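## Task

Pick up the yellow tall cylinder that lies on its side, stand it on end so its entire base sits within the cyan circle, put it down there and let go; it must stay upright by itself, not because the robot is holding it.

## Robot and tools

Robot: two FANUC CRX arms, left_arm and right_arm, each with a Robotiq 140 mm two-finger gripper. The names do not say which side of an image an arm appears on. Bases in the scene frame: left_arm at (-0.016, +0.346, 0) m, right_arm at (-0.020, -0.387, 0) m, each turned slightly about z.

Scene frame: origin on the table top midway between the arms, +x out over the table, +z up, left_arm on the +y side. Each result prints a state line per arm: end_effector_position (m) and end_effector_quat_wxyz in this frame. That point lies between the finger pads when they are shut; closed fingertips extend about 33 mm past it (9 mm when fully open), and closing pushes the tips roughly 24 mm further out, so keep that clearance above the table. Printed positions can be a little off, more so at long reach.

Gripper axes: fingers point along the gripper's +z, and they open and close along its y.

The 18-number row (used by both execute_actions and move): one flat list covering both arms, each value in [-1, 1]. Order: left dx, dy, dz, rx, ry, rz, left position, force_limit, speed, then the same nine for the right arm. The first six of each arm are an offset, not a pose. They are expressed in that gripper's own axes and counted from the gripper's pose in the most recent result showing it. Before any such result in the scene, and for later calls in the same reply, they count from where the arm is when the action begins. Scale: 1.0 = 0.6 m for dx/dy/dz and 180 degrees for rx/ry/rz, which together form one rotation vector. All zeros therefore pulls an arm back to that reference pose; it is not a pause. To leave a gripper alone, repeat its previous three numbers, because 0 is itself a command.

Gripper numbers: position +1 = fully open (140 mm), about -0.8 = pads touching, -1 = close until blocked. force_limit -1/0/+1 ≈ 14/60/107 N. speed -1/0/+1 ≈ 30/140/250 mm/s. To squeeze harder on an already gripped part, raise force_limit and nudge position (for example -1 to -0.98).

execute_actions(actions, pictures): actions holds at most one item. [] just reports the state. {"rows": [[18 numbers], ...], "steps": n} runs up to 15 steps of 1/30 s (default 15), one row per step, with the last row repeated; every row is measured from the same reference pose, not from the row before. {"steps": n} without rows waits up to 300 steps counted from the previous result, reply time included. pictures false skips images. Each step the command is clipped to within 70 mm and 16 degrees of the measured pose, so a large offset may need several calls.

move(target, speed): target is one 18-number row as above; each gripper travels in a straight line toward its offset pose, all paths ending together, lasting 0.5 to 10 s. speed is in m/s, 0.002 to 0.5 (default 0.25), with turning up to twice that in rad/s. It does not avoid obstacles or the other arm. The result adds a "move:" line: done, off_target, moving, held or fault, plus limits (paced = pose clipped; held = a check blocked some steps, after which the arm may lurch faster), and each gripper's remaining distance.

wait(seconds): 0 to 10 s, nothing new sent. zoom_image(camera, region): enlarges [x0, y0, x1, y1] pixels (at most 504x504) of cam_head_left, cam_head_right, cam_high, cam_low, cam_left_wrist or cam_right_wrist. read_manual(section): returns licence texts only. finished_scene(scene): ends the current scene (give its number), grades it and starts the next; irreversible. Replying without any tool call ends everything.

Result lines: object_status 0 moving, 1 blocked while opening, 2 blocked while closing (a successful grip), 3 reached the commanded position or pads met. position_measured is in counts: 3 open, 230 pads touching. "pose unreachable" names an arm whose command the clearance check altered; HELD marks steps not sent. "Hand target" shows where the controller is steering each gripper. MOTOR HOT warns of heating from holding loads; an OVER-TEMPERATURE FAULT brakes that arm until it cools.

Faults: a joint torque at its load limit (144 N m for the big joints, 36 N m for the wrist) or an external force of 150 N stops that arm for 10 s. The arms are stiff, so commanding even slightly past a firm contact can trigger this. Faster approaches hit harder.

Avoid: knocking anything off the table, which fails the goal; dropping or slamming parts; pressing hard into the table; letting the arms collide or push each other. Parts may occasionally get a brief tug or push. Before finishing, open the fingers and move clear so the cylinder stands on its own.

Each tool is called after "Request:" as name(argument=value, ...), one argument or row to a line, values as JSON.

## Session

Request:
execute_actions(
  actions=[],
)

Scene clock: 0.00 s of 3900.00 s.
left_arm: end_effector_position=(+0.0216, -0.0099, +0.2683) position_measured=3 object_status=3 end_effector_quat_wxyz=(-0.300, +0.568, +0.389, +0.660) | right_arm: end_effector_position=(+0.4710, -0.2958, +0.2713) position_measured=3 object_status=3 end_effector_quat_wxyz=(-0.001, +0.996, +0.091, -0.001)
Joint positions: left_arm=[-1.522  0.785  0.522 -1.127 -2.688 -2.457] | right_arm=[ 0.262  0.133  0.218 -0.002 -1.657  1.309]
Joint velocities: left_arm=[ 0.001  0.     0.    -0.     0.    -0.   ] | right_arm=[-0.     0.    -0.001 -0.     0.001 -0.   ]
Hand target (left_arm): +0.022, -0.010, +0.268; -0.300, +0.568, +0.389, +0.660
Hand target (right_arm): +0.471, -0.296, +0.271; -0.001, +0.996, +0.091, -0.001

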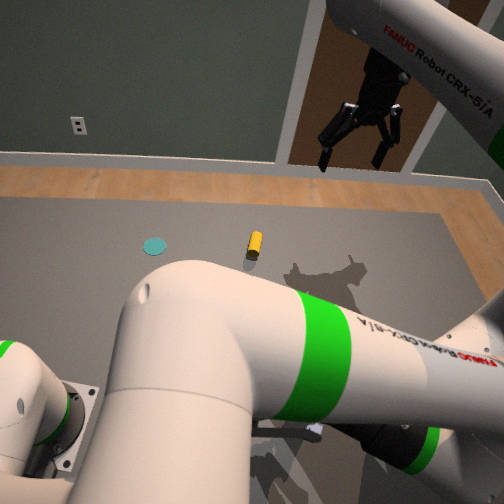

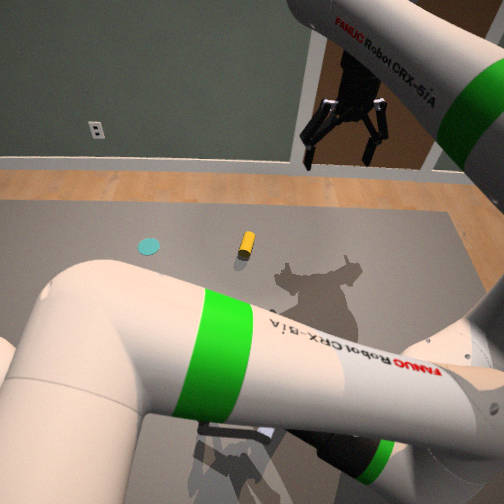

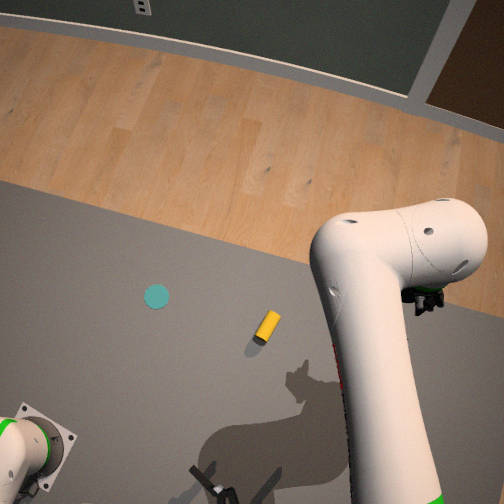

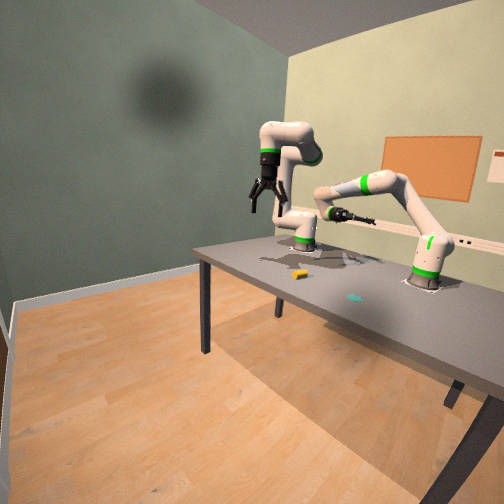

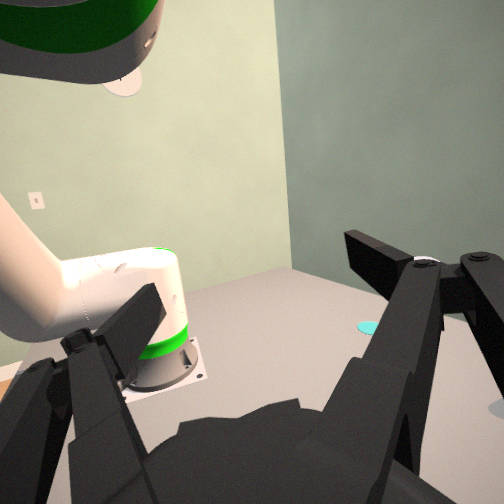

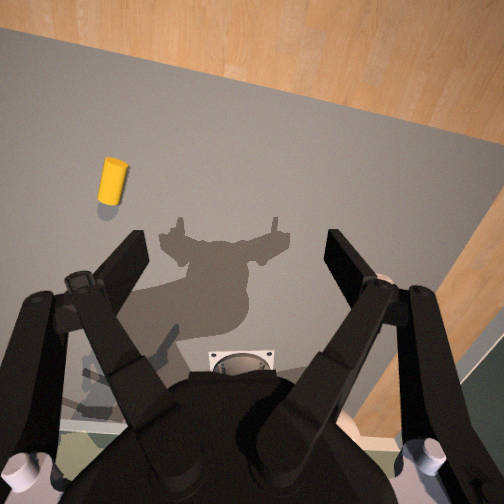

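Request:
zoom_image(
  camera="cam_high",
  region=[130, 270, 300, 360],
)

Region (130, 270, 300, 360) of cam_high's 504x504 image, scaled by 2.965, with more detail than that image has; it fills the top 267 rows of this view, and the rest is white.

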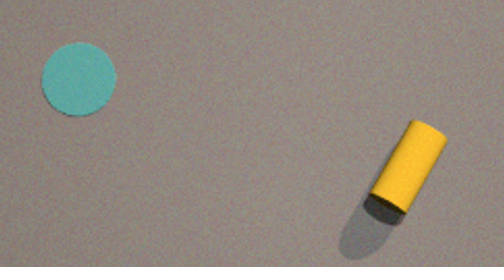

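Request:
move(
  target=[0.0957,-0.2713,0.3763,0,0,0,1,0,0, -0.0635,-0.3450,0.2688,-0.0515,0.2464,0.1243,0.2,0.3,0.5],
  speed=0.4,
)

Scene clock: 18.90 s of 3900.00 s.
left_arm: end_effector_position=(-0.0092, +0.2698, +0.3086) position_measured=3 object_status=3 end_effector_quat_wxyz=(-0.300, +0.568, +0.390, +0.660) | right_arm: end_effector_position=(+0.3962, -0.1002, +0.1098) position_measured=104 object_status=3 end_effector_quat_wxyz=(+0.044, +0.918, -0.106, +0.379)
Joint positions: left_arm=[-1.573  0.21  -0.351 -0.652 -2.532 -1.936] | right_arm=[ 1.117  0.    -0.797  0.978 -1.015 -0.606]
Joint velocities: left_arm=[-0.    -0.     0.     0.002  0.     0.   ] | right_arm=[ 0.     0.001  0.     0.001  0.001 -0.001]
Hand target (left_arm): -0.009, +0.270, +0.309; -0.300, +0.568, +0.390, +0.660
Hand target (right_arm): +0.396, -0.100, +0.110; +0.044, +0.918, -0.106, +0.379
Off the commanded pose (left_arm): 0.001 m, 0 deg.
Off the commanded pose (right_arm): 0.002 m, 0 deg.
After step 90, 14.13 s passed at rest.
move: done
camera_calibration (this result's frames):
cam_left_wrist: T_world_to_cam=[[0.860392, -0.502416, -0.0854616, 0.169807], [-0.177222, -0.137734, -0.974485, 0.356649], [0.477826, 0.853585, -0.207545, 0.00763477], [0, 0, 0, 1]] pos_world=[-0.0865424, 0.127919, 0.363646]
cam_right_wrist: T_world_to_cam=[[-0.235914, -0.970864, 0.0420349, -0.0209437], [-0.935669, 0.215255, -0.279624, 0.421949], [0.262429, -0.105298, -0.959189, 0.188175], [0, 0, 0, 1]] pos_world=[0.340481, -0.0913457, 0.299363]

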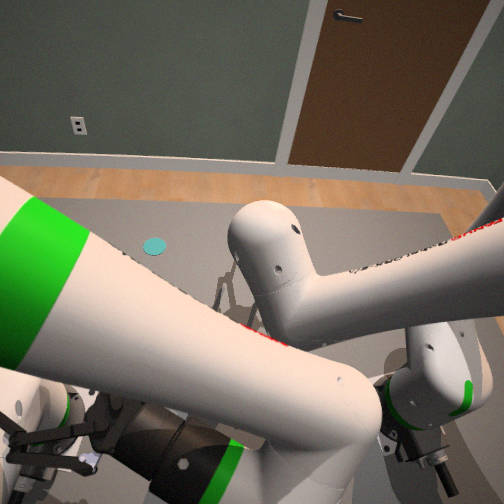

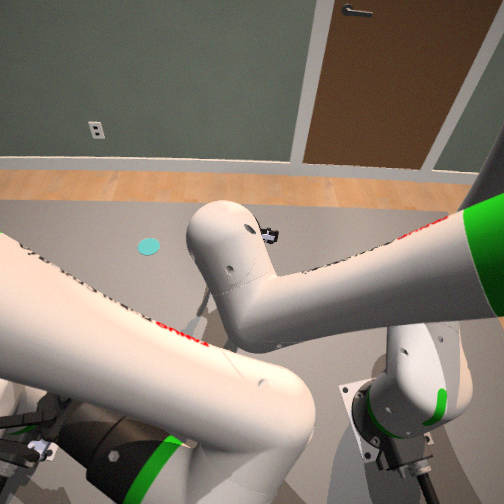

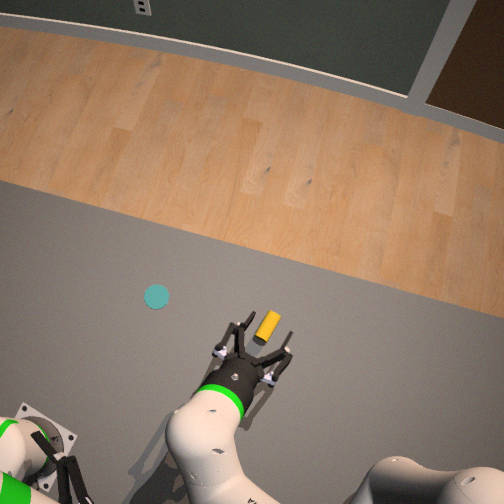

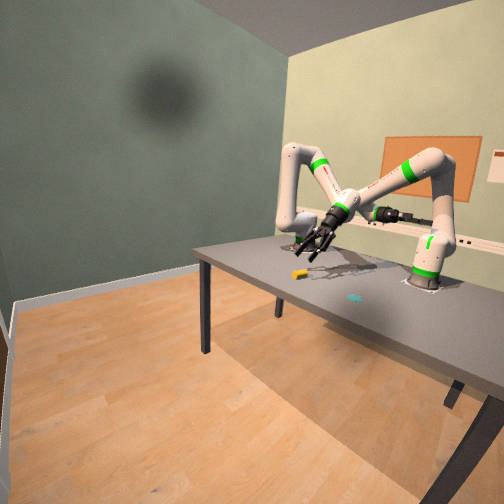

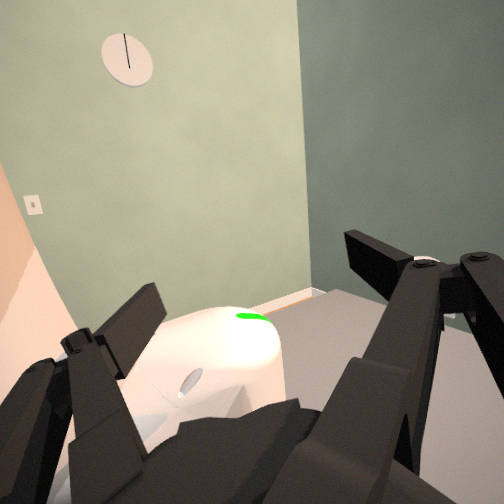

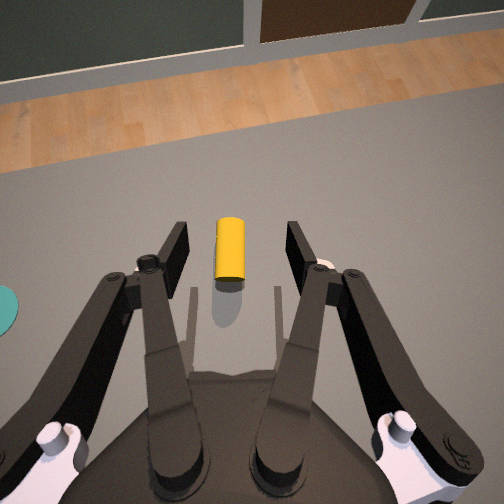

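Request:
move(
  target=[0,0,0,0,0,0,1,0,0, -0.0872,0,0.0872,0,0,0,0.2,0.3,0.5],
  speed=0.15,
)

Request:
move(
  target=[0,0,0,0,0,0,1,0,0, 0,0,0,0,0,0,-1,0.5,0.3],
  speed=0.15,
)

Scene clock: 20.47 s of 3900.00 s.
left_arm: end_effector_position=(-0.0092, +0.2698, +0.3086) position_measured=3 object_status=3 end_effector_quat_wxyz=(-0.300, +0.568, +0.390, +0.660) | right_arm: end_effector_position=(+0.3962, -0.1003, +0.0361) position_measured=104 object_status=3 end_effector_quat_wxyz=(+0.044, +0.918, -0.106, +0.379)
Joint positions: left_arm=[-1.573  0.21  -0.351 -0.652 -2.532 -1.936] | right_arm=[ 1.068  0.13  -0.885  1.143 -0.883 -0.821]
Joint velocities: left_arm=[ 0.001  0.    -0.001  0.001  0.     0.   ] | right_arm=[-0.     0.     0.001  0.001  0.001 -0.   ]
Hand target (left_arm): -0.009, +0.270, +0.309; -0.300, +0.568, +0.390, +0.660
Hand target (right_arm): +0.396, -0.100, +0.036; +0.044, +0.918, -0.106, +0.379
Off the commanded pose (left_arm): 0.000 m, 0 deg.
Off the commanded pose (right_arm): 0.000 m, 0 deg.
move: done
camera_calibration (this result's frames):
cam_left_wrist: T_world_to_cam=[[0.860392, -0.502415, -0.0854657, 0.169809], [-0.177221, -0.137723, -0.974487, 0.356647], [0.477826, 0.853587, -0.207534, 0.00762793], [0, 0, 0, 1]] pos_world=[-0.086542, 0.127922, 0.363644]
cam_right_wrist: T_world_to_cam=[[-0.236169, -0.970807, 0.0419365, -0.0177726], [-0.935519, 0.215492, -0.279943, 0.401275], [0.262733, -0.105346, -0.9591, 0.117278], [0, 0, 0, 1]] pos_world=[0.34039, -0.0913707, 0.225561]

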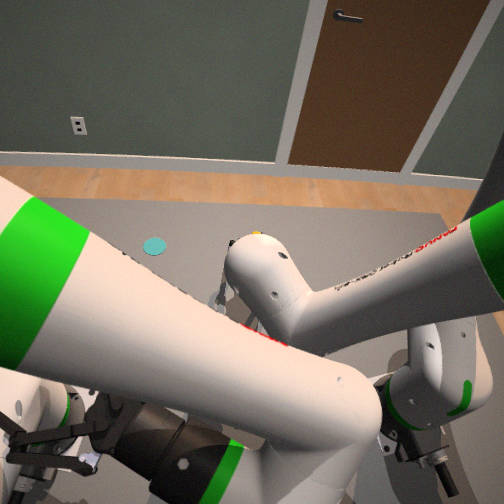

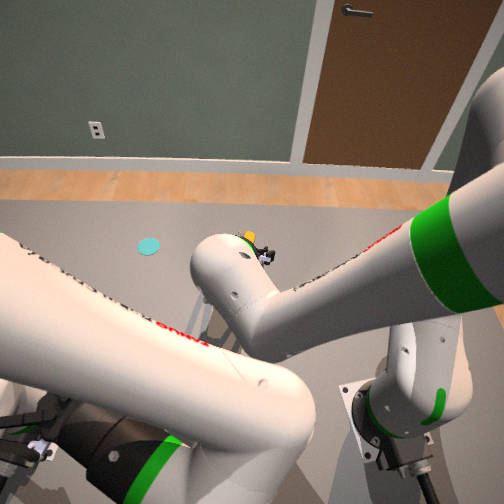

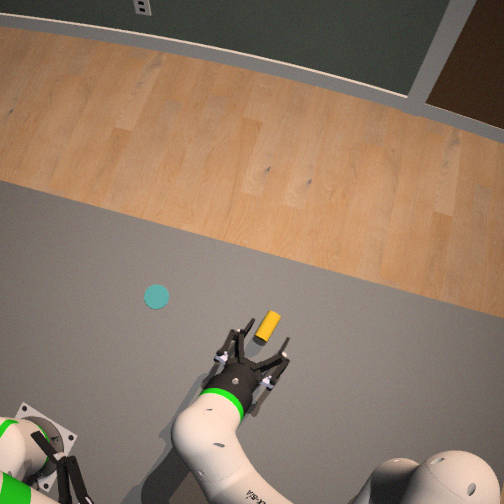

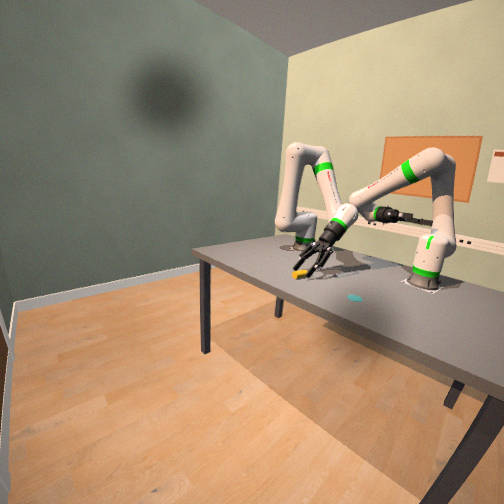

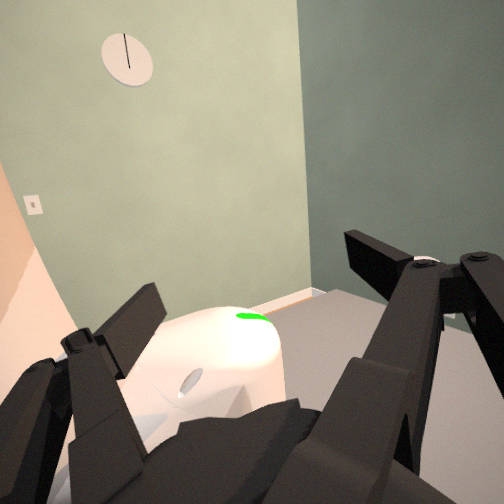

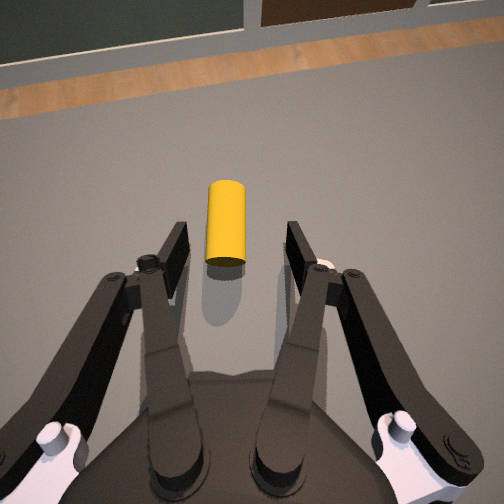

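Scene clock: 21.00 s of 3900.00 s.
left_arm: end_effector_position=(-0.0092, +0.2698, +0.3086) position_measured=3 object_status=3 end_effector_quat_wxyz=(-0.300, +0.568, +0.390, +0.660) | right_arm: end_effector_position=(+0.3962, -0.1002, +0.0361) position_measured=187 object_status=2 end_effector_quat_wxyz=(+0.044, +0.918, -0.106, +0.379)
Joint positions: left_arm=[-1.573  0.21  -0.351 -0.652 -2.532 -1.936] | right_arm=[ 1.068  0.13  -0.885  1.143 -0.883 -0.821]
Joint velocities: left_arm=[ 0.001  0.     0.001  0.    -0.    -0.   ] | right_arm=[-0.     0.     0.001  0.001 -0.001 -0.   ]
Hand target (left_arm): -0.009, +0.270, +0.309; -0.300, +0.568, +0.390, +0.660
Hand target (right_arm): +0.396, -0.100, +0.036; +0.044, +0.918, -0.106, +0.379
Off the commanded pose (left_arm): 0.000 m, 0 deg.
Off the commanded pose (right_arm): 0.000 m, 0 deg.
move: done
camera_calibration (this result's frames):
cam_left_wrist: T_world_to_cam=[[0.860392, -0.502415, -0.0854657, 0.169809], [-0.177221, -0.137723, -0.974487, 0.356647], [0.477826, 0.853587, -0.207534, 0.00762802], [0, 0, 0, 1]] pos_world=[-0.086542, 0.127922, 0.363644]
cam_right_wrist: T_world_to_cam=[[-0.236103, -0.970822, 0.0419412, -0.0177808], [-0.935524, 0.215423, -0.279979, 0.401275], [0.262775, -0.105341, -0.959089, 0.117271], [0, 0, 0, 1]] pos_world=[0.340388, -0.0913524, 0.225568]

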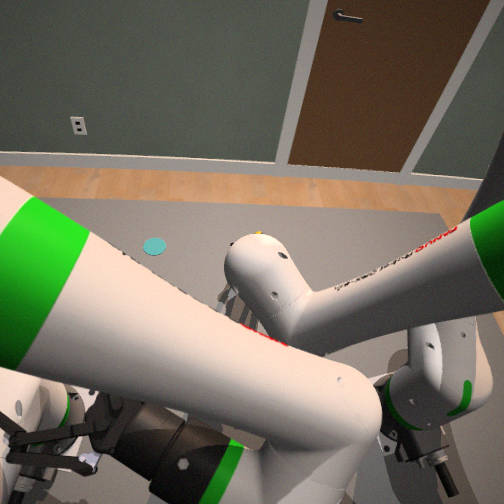

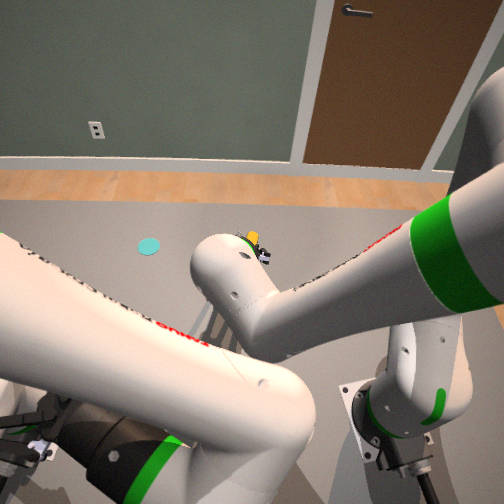

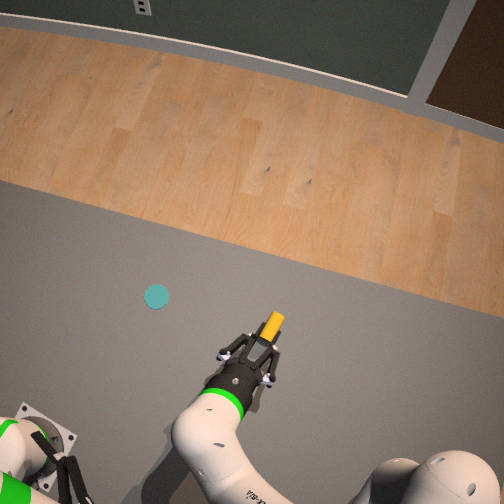

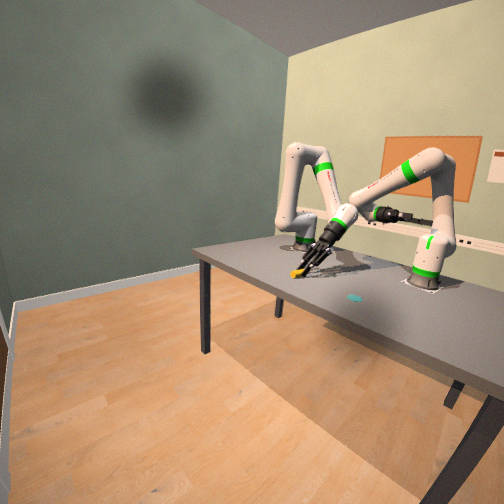

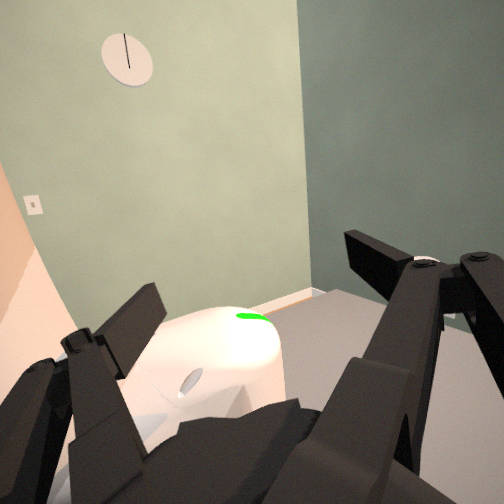

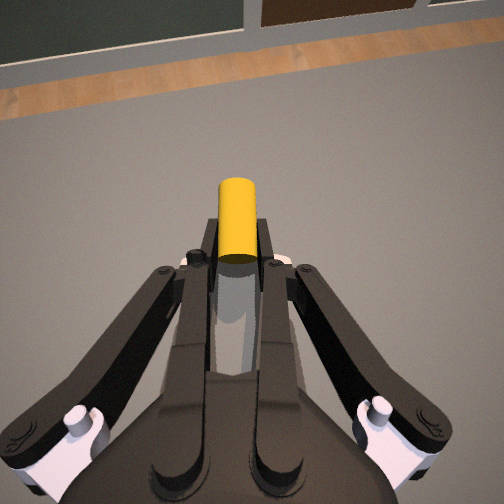

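Request:
move(
  target=[0,0,0,0,0,0,1,0,0, 0.1414,0,-0.1414,0,0,-0.5,-1,0.5,0.3],
  speed=0.3,
)

Request:
move(
  target=[0,0,0,0,0,0,1,0,0, 0,0,0,0,0,-0.5,-1,0.5,0.3],
  speed=0.5,
)

Scene clock: 24.70 s of 3900.00 s.
left_arm: end_effector_position=(-0.0092, +0.2698, +0.3086) position_measured=3 object_status=3 end_effector_quat_wxyz=(-0.300, +0.568, +0.390, +0.660) | right_arm: end_effector_position=(+0.3962, -0.1001, +0.1558) position_measured=187 object_status=2 end_effector_quat_wxyz=(+0.299, +0.724, +0.574, +0.237)
Joint positions: left_arm=[-1.573  0.21  -0.351 -0.652 -2.532 -1.936] | right_arm=[ 1.135 -0.061 -0.729  0.911 -1.103  1.077]
Joint velocities: left_arm=[-0.001  0.    -0.     0.     0.     0.   ] | right_arm=[-0.002 -0.     0.001  0.001  0.001  0.001]
Hand target (left_arm): -0.009, +0.270, +0.309; -0.300, +0.568, +0.390, +0.660
Hand target (right_arm): +0.396, -0.100, +0.156; +0.299, +0.724, +0.574, +0.237
Off the commanded pose (left_arm): 0.000 m, 0 deg.
Off the commanded pose (right_arm): 0.000 m, 0 deg.
move: done
camera_calibration (this result's frames):
cam_left_wrist: T_world_to_cam=[[0.860392, -0.502415, -0.0854653, 0.169809], [-0.177221, -0.137723, -0.974487, 0.356647], [0.477827, 0.853587, -0.207534, 0.00762809], [0, 0, 0, 1]] pos_world=[-0.086542, 0.127922, 0.363644]
cam_right_wrist: T_world_to_cam=[[0.671518, -0.132648, 0.729018, -0.405418], [-0.526318, -0.777922, 0.34326, 0.0761187], [0.521586, -0.614201, -0.592204, 0.0214588], [0, 0, 0, 1]] pos_world=[0.301116, 0.0186164, 0.282137]

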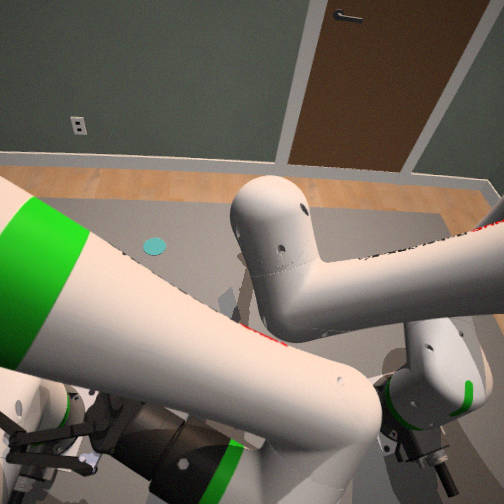

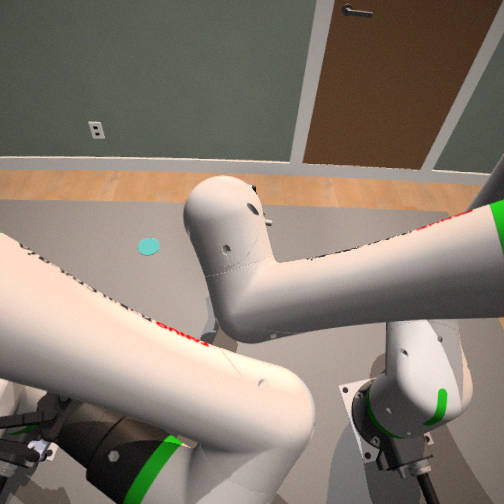

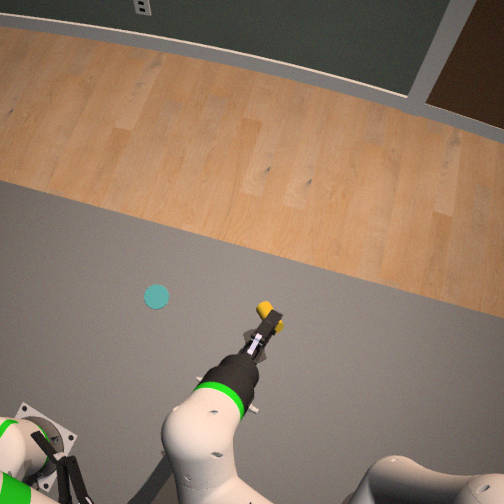

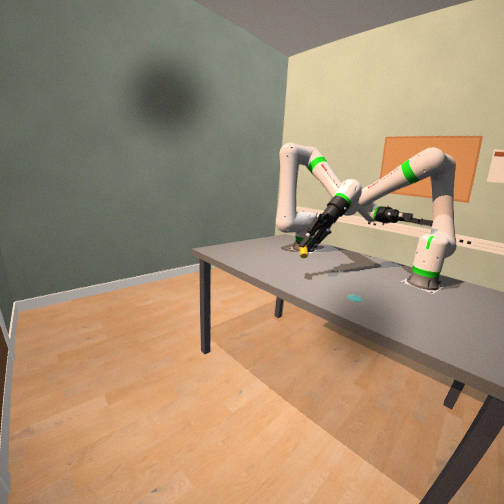

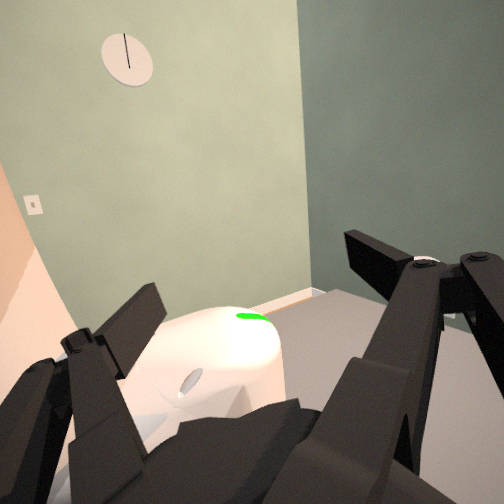

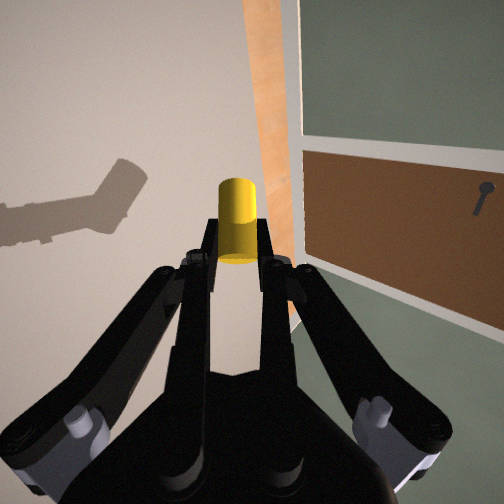

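Scene clock: 26.77 s of 3900.00 s.
left_arm: end_effector_position=(-0.0092, +0.2698, +0.3086) position_measured=3 object_status=3 end_effector_quat_wxyz=(-0.300, +0.568, +0.390, +0.660) | right_arm: end_effector_position=(+0.3962, -0.1000, +0.1558) position_measured=187 object_status=2 end_effector_quat_wxyz=(+0.379, +0.106, +0.918, -0.044)
Joint positions: left_arm=[-1.573  0.21  -0.351 -0.652 -2.532 -1.936] | right_arm=[ 1.135 -0.061 -0.729  0.911 -1.102  2.647]
Joint velocities: left_arm=[ 0.  0. -0.  0. -0.  0.] | right_arm=[-0.    -0.     0.001  0.001 -0.001  0.   ]
Hand target (left_arm): -0.009, +0.270, +0.309; -0.300, +0.568, +0.390, +0.660
Hand target (right_arm): +0.396, -0.100, +0.156; +0.379, +0.106, +0.918, -0.044
Off the commanded pose (left_arm): 0.000 m, 0 deg.
Off the commanded pose (right_arm): 0.000 m, 0 deg.
move: done
camera_calibration (this result's frames):
cam_left_wrist: T_world_to_cam=[[0.860392, -0.502415, -0.0854656, 0.169809], [-0.177221, -0.137723, -0.974487, 0.356647], [0.477826, 0.853587, -0.207534, 0.00762799], [0, 0, 0, 1]] pos_world=[-0.086542, 0.127922, 0.363644]
cam_right_wrist: T_world_to_cam=[[0.188069, 0.982128, 0.00733176, 0.0100803], [0.278354, -0.0604582, 0.958574, -0.266783], [0.941886, -0.178237, -0.284749, -0.149287], [0, 0, 0, 1]] pos_world=[0.212976, -0.052638, 0.213148]

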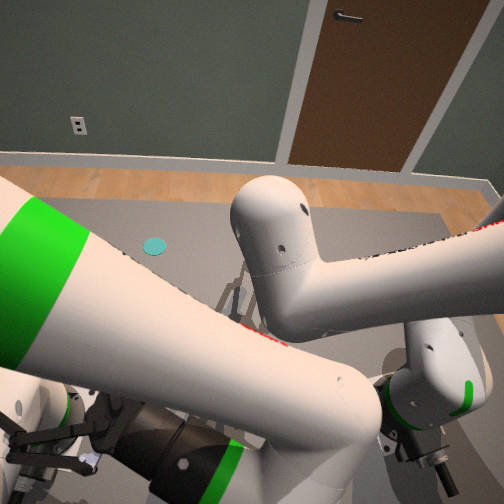

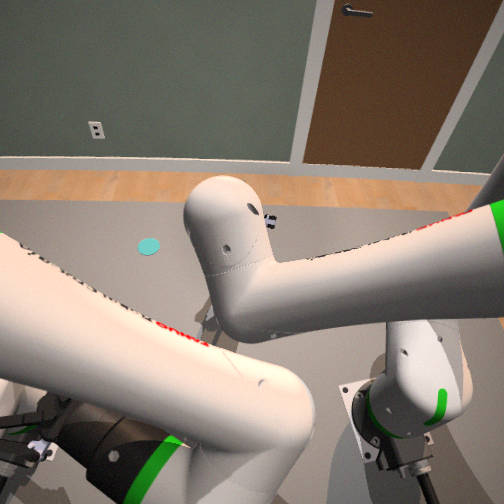

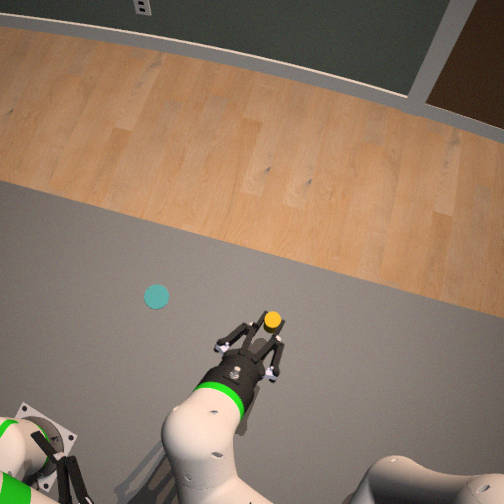

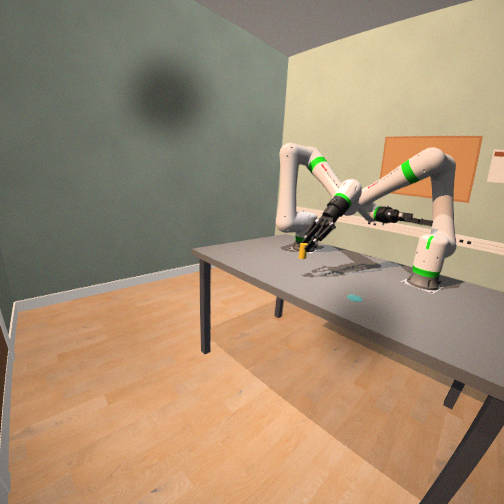

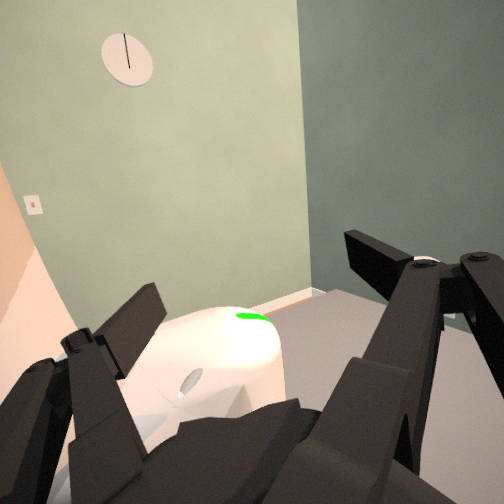

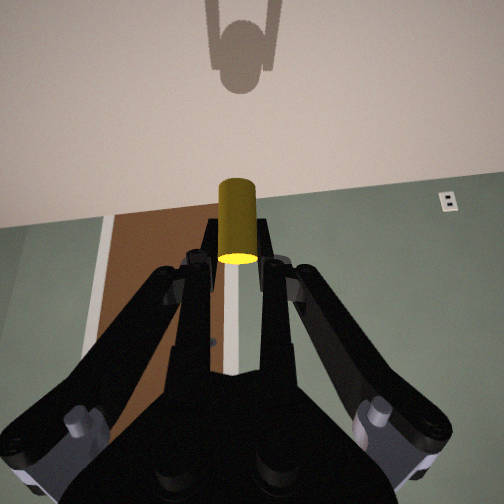

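Request:
move(
  target=[0,0,0,0,0,0,1,0,0, 0.1445,0.4164,-0.0130,-0.1375,0,-0.1375,-1,0.5,0.3],
  speed=0.35,
)

Scene clock: 29.50 s of 3900.00 s.
left_arm: end_effector_position=(-0.0092, +0.2698, +0.3086) position_measured=3 object_status=3 end_effector_quat_wxyz=(-0.300, +0.568, +0.390, +0.660) | right_arm: end_effector_position=(+0.3883, +0.1585, +0.1006) position_measured=187 object_status=2 end_effector_quat_wxyz=(+0.375, -0.175, +0.908, +0.073)
Joint positions: left_arm=[-1.573  0.21  -0.351 -0.652 -2.532 -1.936] | right_arm=[ 1.094  0.242 -0.579  1.29  -0.61   2.756]
Joint velocities: left_arm=[ 0. -0.  0.  0.  0.  0.] | right_arm=[ 0.     0.     0.     0.    -0.    -0.001]
Hand target (left_arm): -0.009, +0.270, +0.309; -0.300, +0.568, +0.390, +0.660
Hand target (right_arm): +0.388, +0.159, +0.101; +0.375, -0.175, +0.908, +0.073
Off the commanded pose (left_arm): 0.000 m, 0 deg.
Off the commanded pose (right_arm): 0.001 m, 0 deg.
move: done
camera_calibration (this result's frames):
cam_left_wrist: T_world_to_cam=[[0.860392, -0.502415, -0.0854651, 0.169809], [-0.17722, -0.137724, -0.974487, 0.356647], [0.477827, 0.853587, -0.207534, 0.00762807], [0, 0, 0, 1]] pos_world=[-0.086542, 0.127922, 0.363644]
cam_right_wrist: T_world_to_cam=[[-0.409119, 0.912439, 0.00874832, 0.000867607], [0.262375, 0.10845, 0.958852, -0.216581], [0.873946, 0.39458, -0.28377, -0.176027], [0, 0, 0, 1]] pos_world=[0.211019, 0.0921535, 0.15771]

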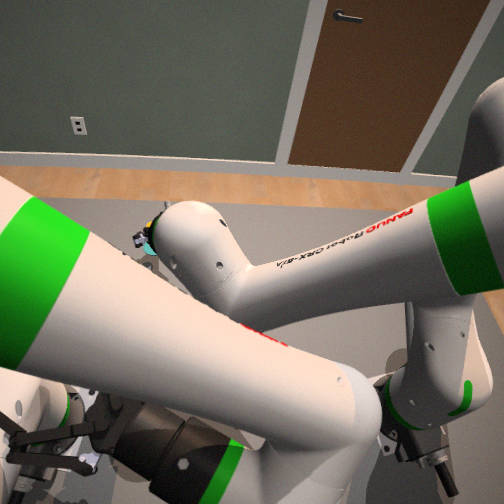

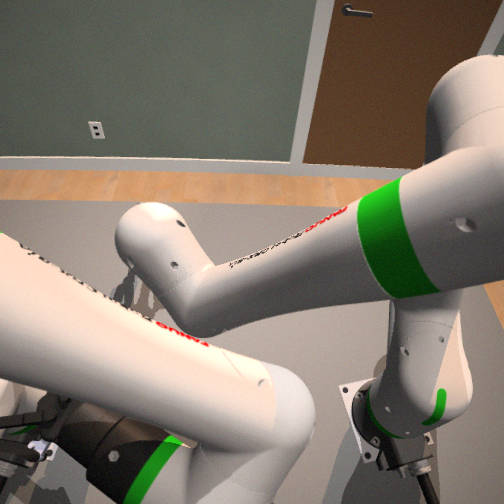

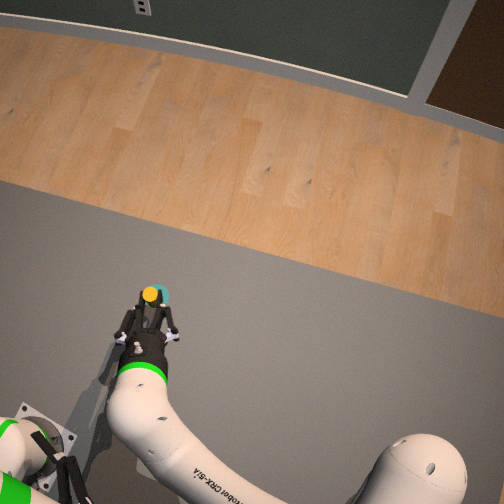

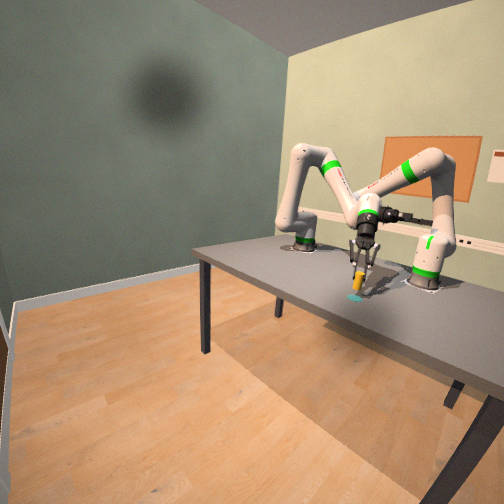

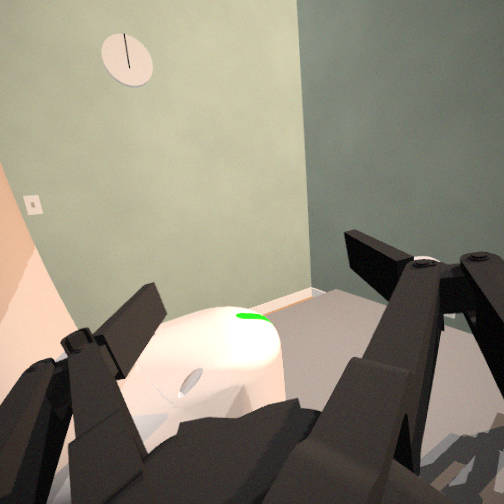

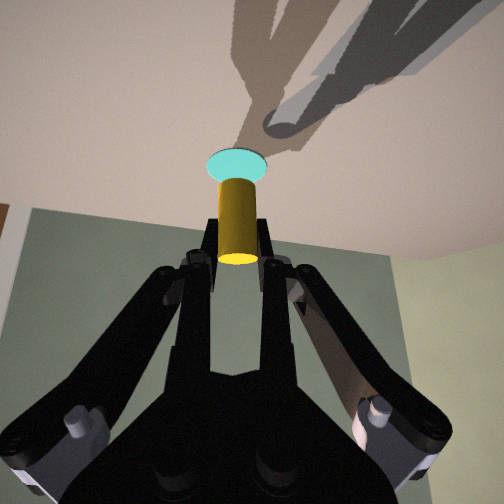

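Request:
zoom_image(
  camera="cam_high",
  region=[110, 260, 200, 330],
)

Request:
zoom_image(
  camera="cam_low",
  region=[320, 250, 400, 310],
)

Region (110, 260, 200, 330) of cam_high's 504x504 image, scaled by 5.600, with more detail than that image has.

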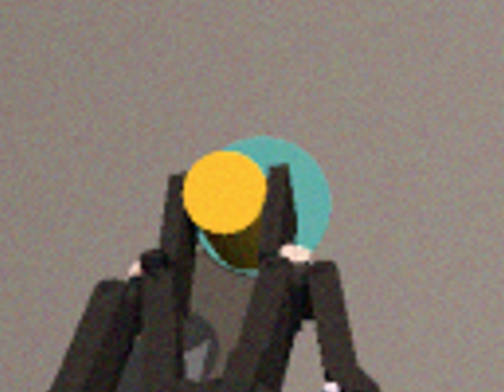

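Region (320, 250, 400, 310) of cam_low's 504x504 image, scaled by 6.300, with more detail than that image has; it fills the top 378 rows of this view, and the rest is white.

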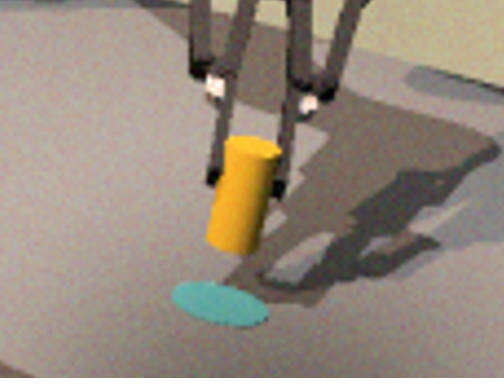

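Request:
move(
  target=[0,0,0,0,0,0,1,0,0, 0.0207,0.003,0.0608,0,0,0,-1,0.5,0.3],
  speed=0.08,
)

Scene clock: 33.90 s of 3900.00 s.
left_arm: end_effector_position=(-0.0092, +0.2698, +0.3086) position_measured=3 object_status=3 end_effector_quat_wxyz=(-0.300, +0.568, +0.390, +0.660) | right_arm: end_effector_position=(+0.4034, +0.1666, +0.0662) position_measured=187 object_status=2 end_effector_quat_wxyz=(+0.375, -0.175, +0.908, +0.073)
Joint positions: left_arm=[-1.573  0.21  -0.351 -0.652 -2.532 -1.936] | right_arm=[ 1.032  0.318 -0.58   1.437 -0.555  2.636]
Joint velocities: left_arm=[-0.001  0.001  0.    -0.    -0.    -0.   ] | right_arm=[-0.001  0.    -0.001  0.    -0.    -0.   ]
Hand target (left_arm): -0.009, +0.270, +0.309; -0.300, +0.568, +0.390, +0.660
Hand target (right_arm): +0.403, +0.167, +0.066; +0.375, -0.175, +0.908, +0.073
Off the commanded pose (left_arm): 0.000 m, 0 deg.
Off the commanded pose (right_arm): 0.000 m, 0 deg.
After step 90, 0.63 s passed at rest.
move: done
camera_calibration (this result's frames):
cam_left_wrist: T_world_to_cam=[[0.860392, -0.502415, -0.0854651, 0.169809], [-0.17722, -0.137723, -0.974487, 0.356647], [0.477826, 0.853587, -0.207534, 0.00762806], [0, 0, 0, 1]] pos_world=[-0.086542, 0.127922, 0.363644]
cam_right_wrist: T_world_to_cam=[[-0.409046, 0.912471, 0.00882837, -0.0000720517], [0.262208, 0.108266, 0.958919, -0.188337], [0.87403, 0.394557, -0.283543, -0.202256], [0, 0, 0, 1]] pos_world=[0.226132, 0.100258, 0.123253]

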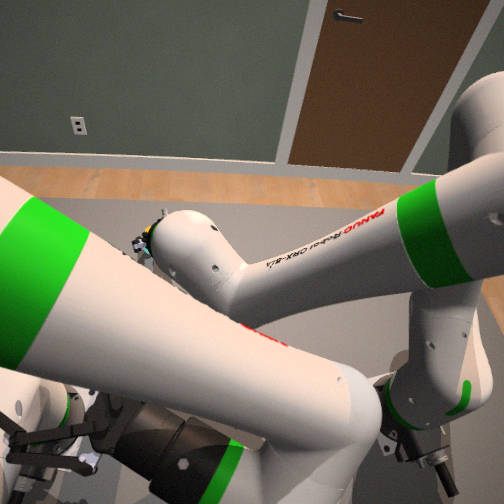

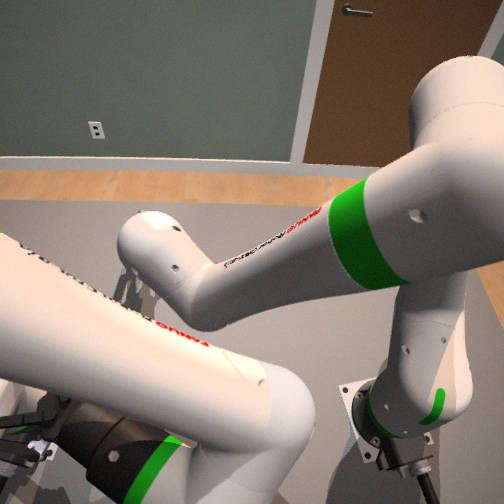

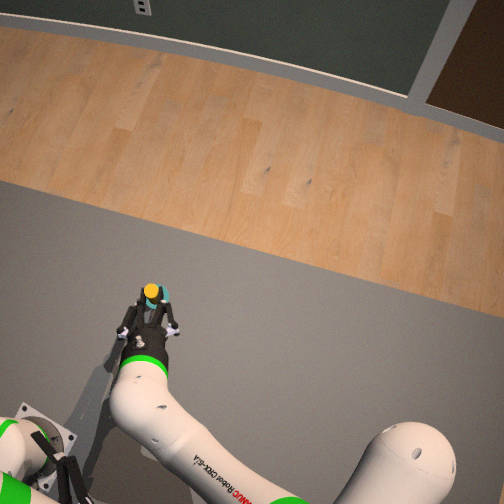

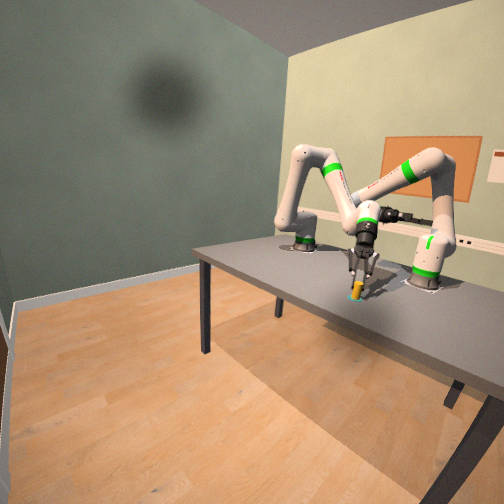

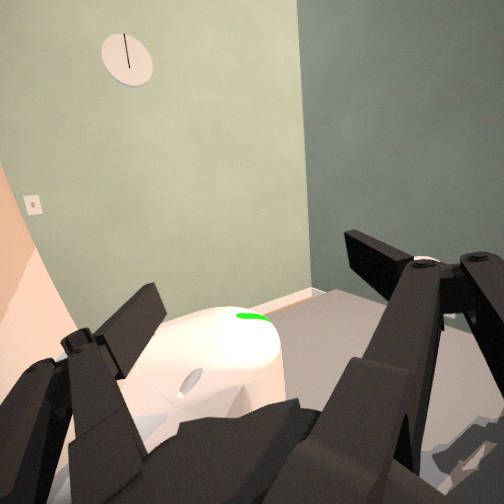

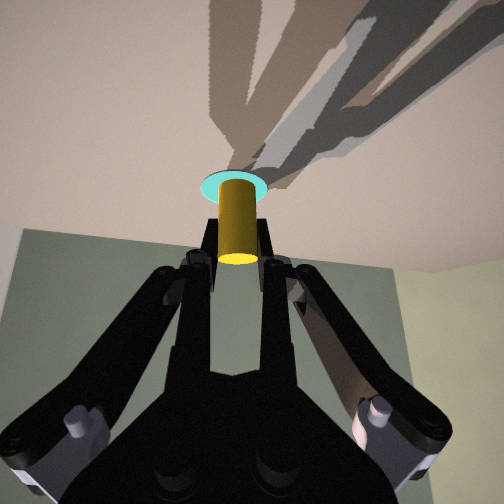

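Request:
zoom_image(
  camera="cam_low",
  region=[320, 260, 400, 320],
)

Request:
zoom_image(
  camera="cam_right_wrist",
  region=[170, 150, 310, 250],
)

Region (320, 260, 400, 320) of cam_low's 504x504 image, scaled by 6.300, with more detail than that image has; it fills the top 378 rows of this view, and the rest is white.

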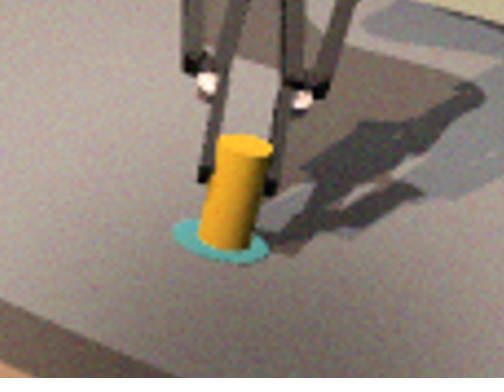

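Region (170, 150, 310, 250) of cam_right_wrist's 504x504 image, scaled by 3.600, with more detail than that image has; it fills the top 360 rows of this view, and the rest is white.

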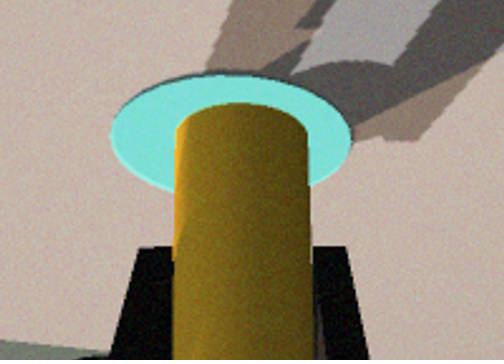

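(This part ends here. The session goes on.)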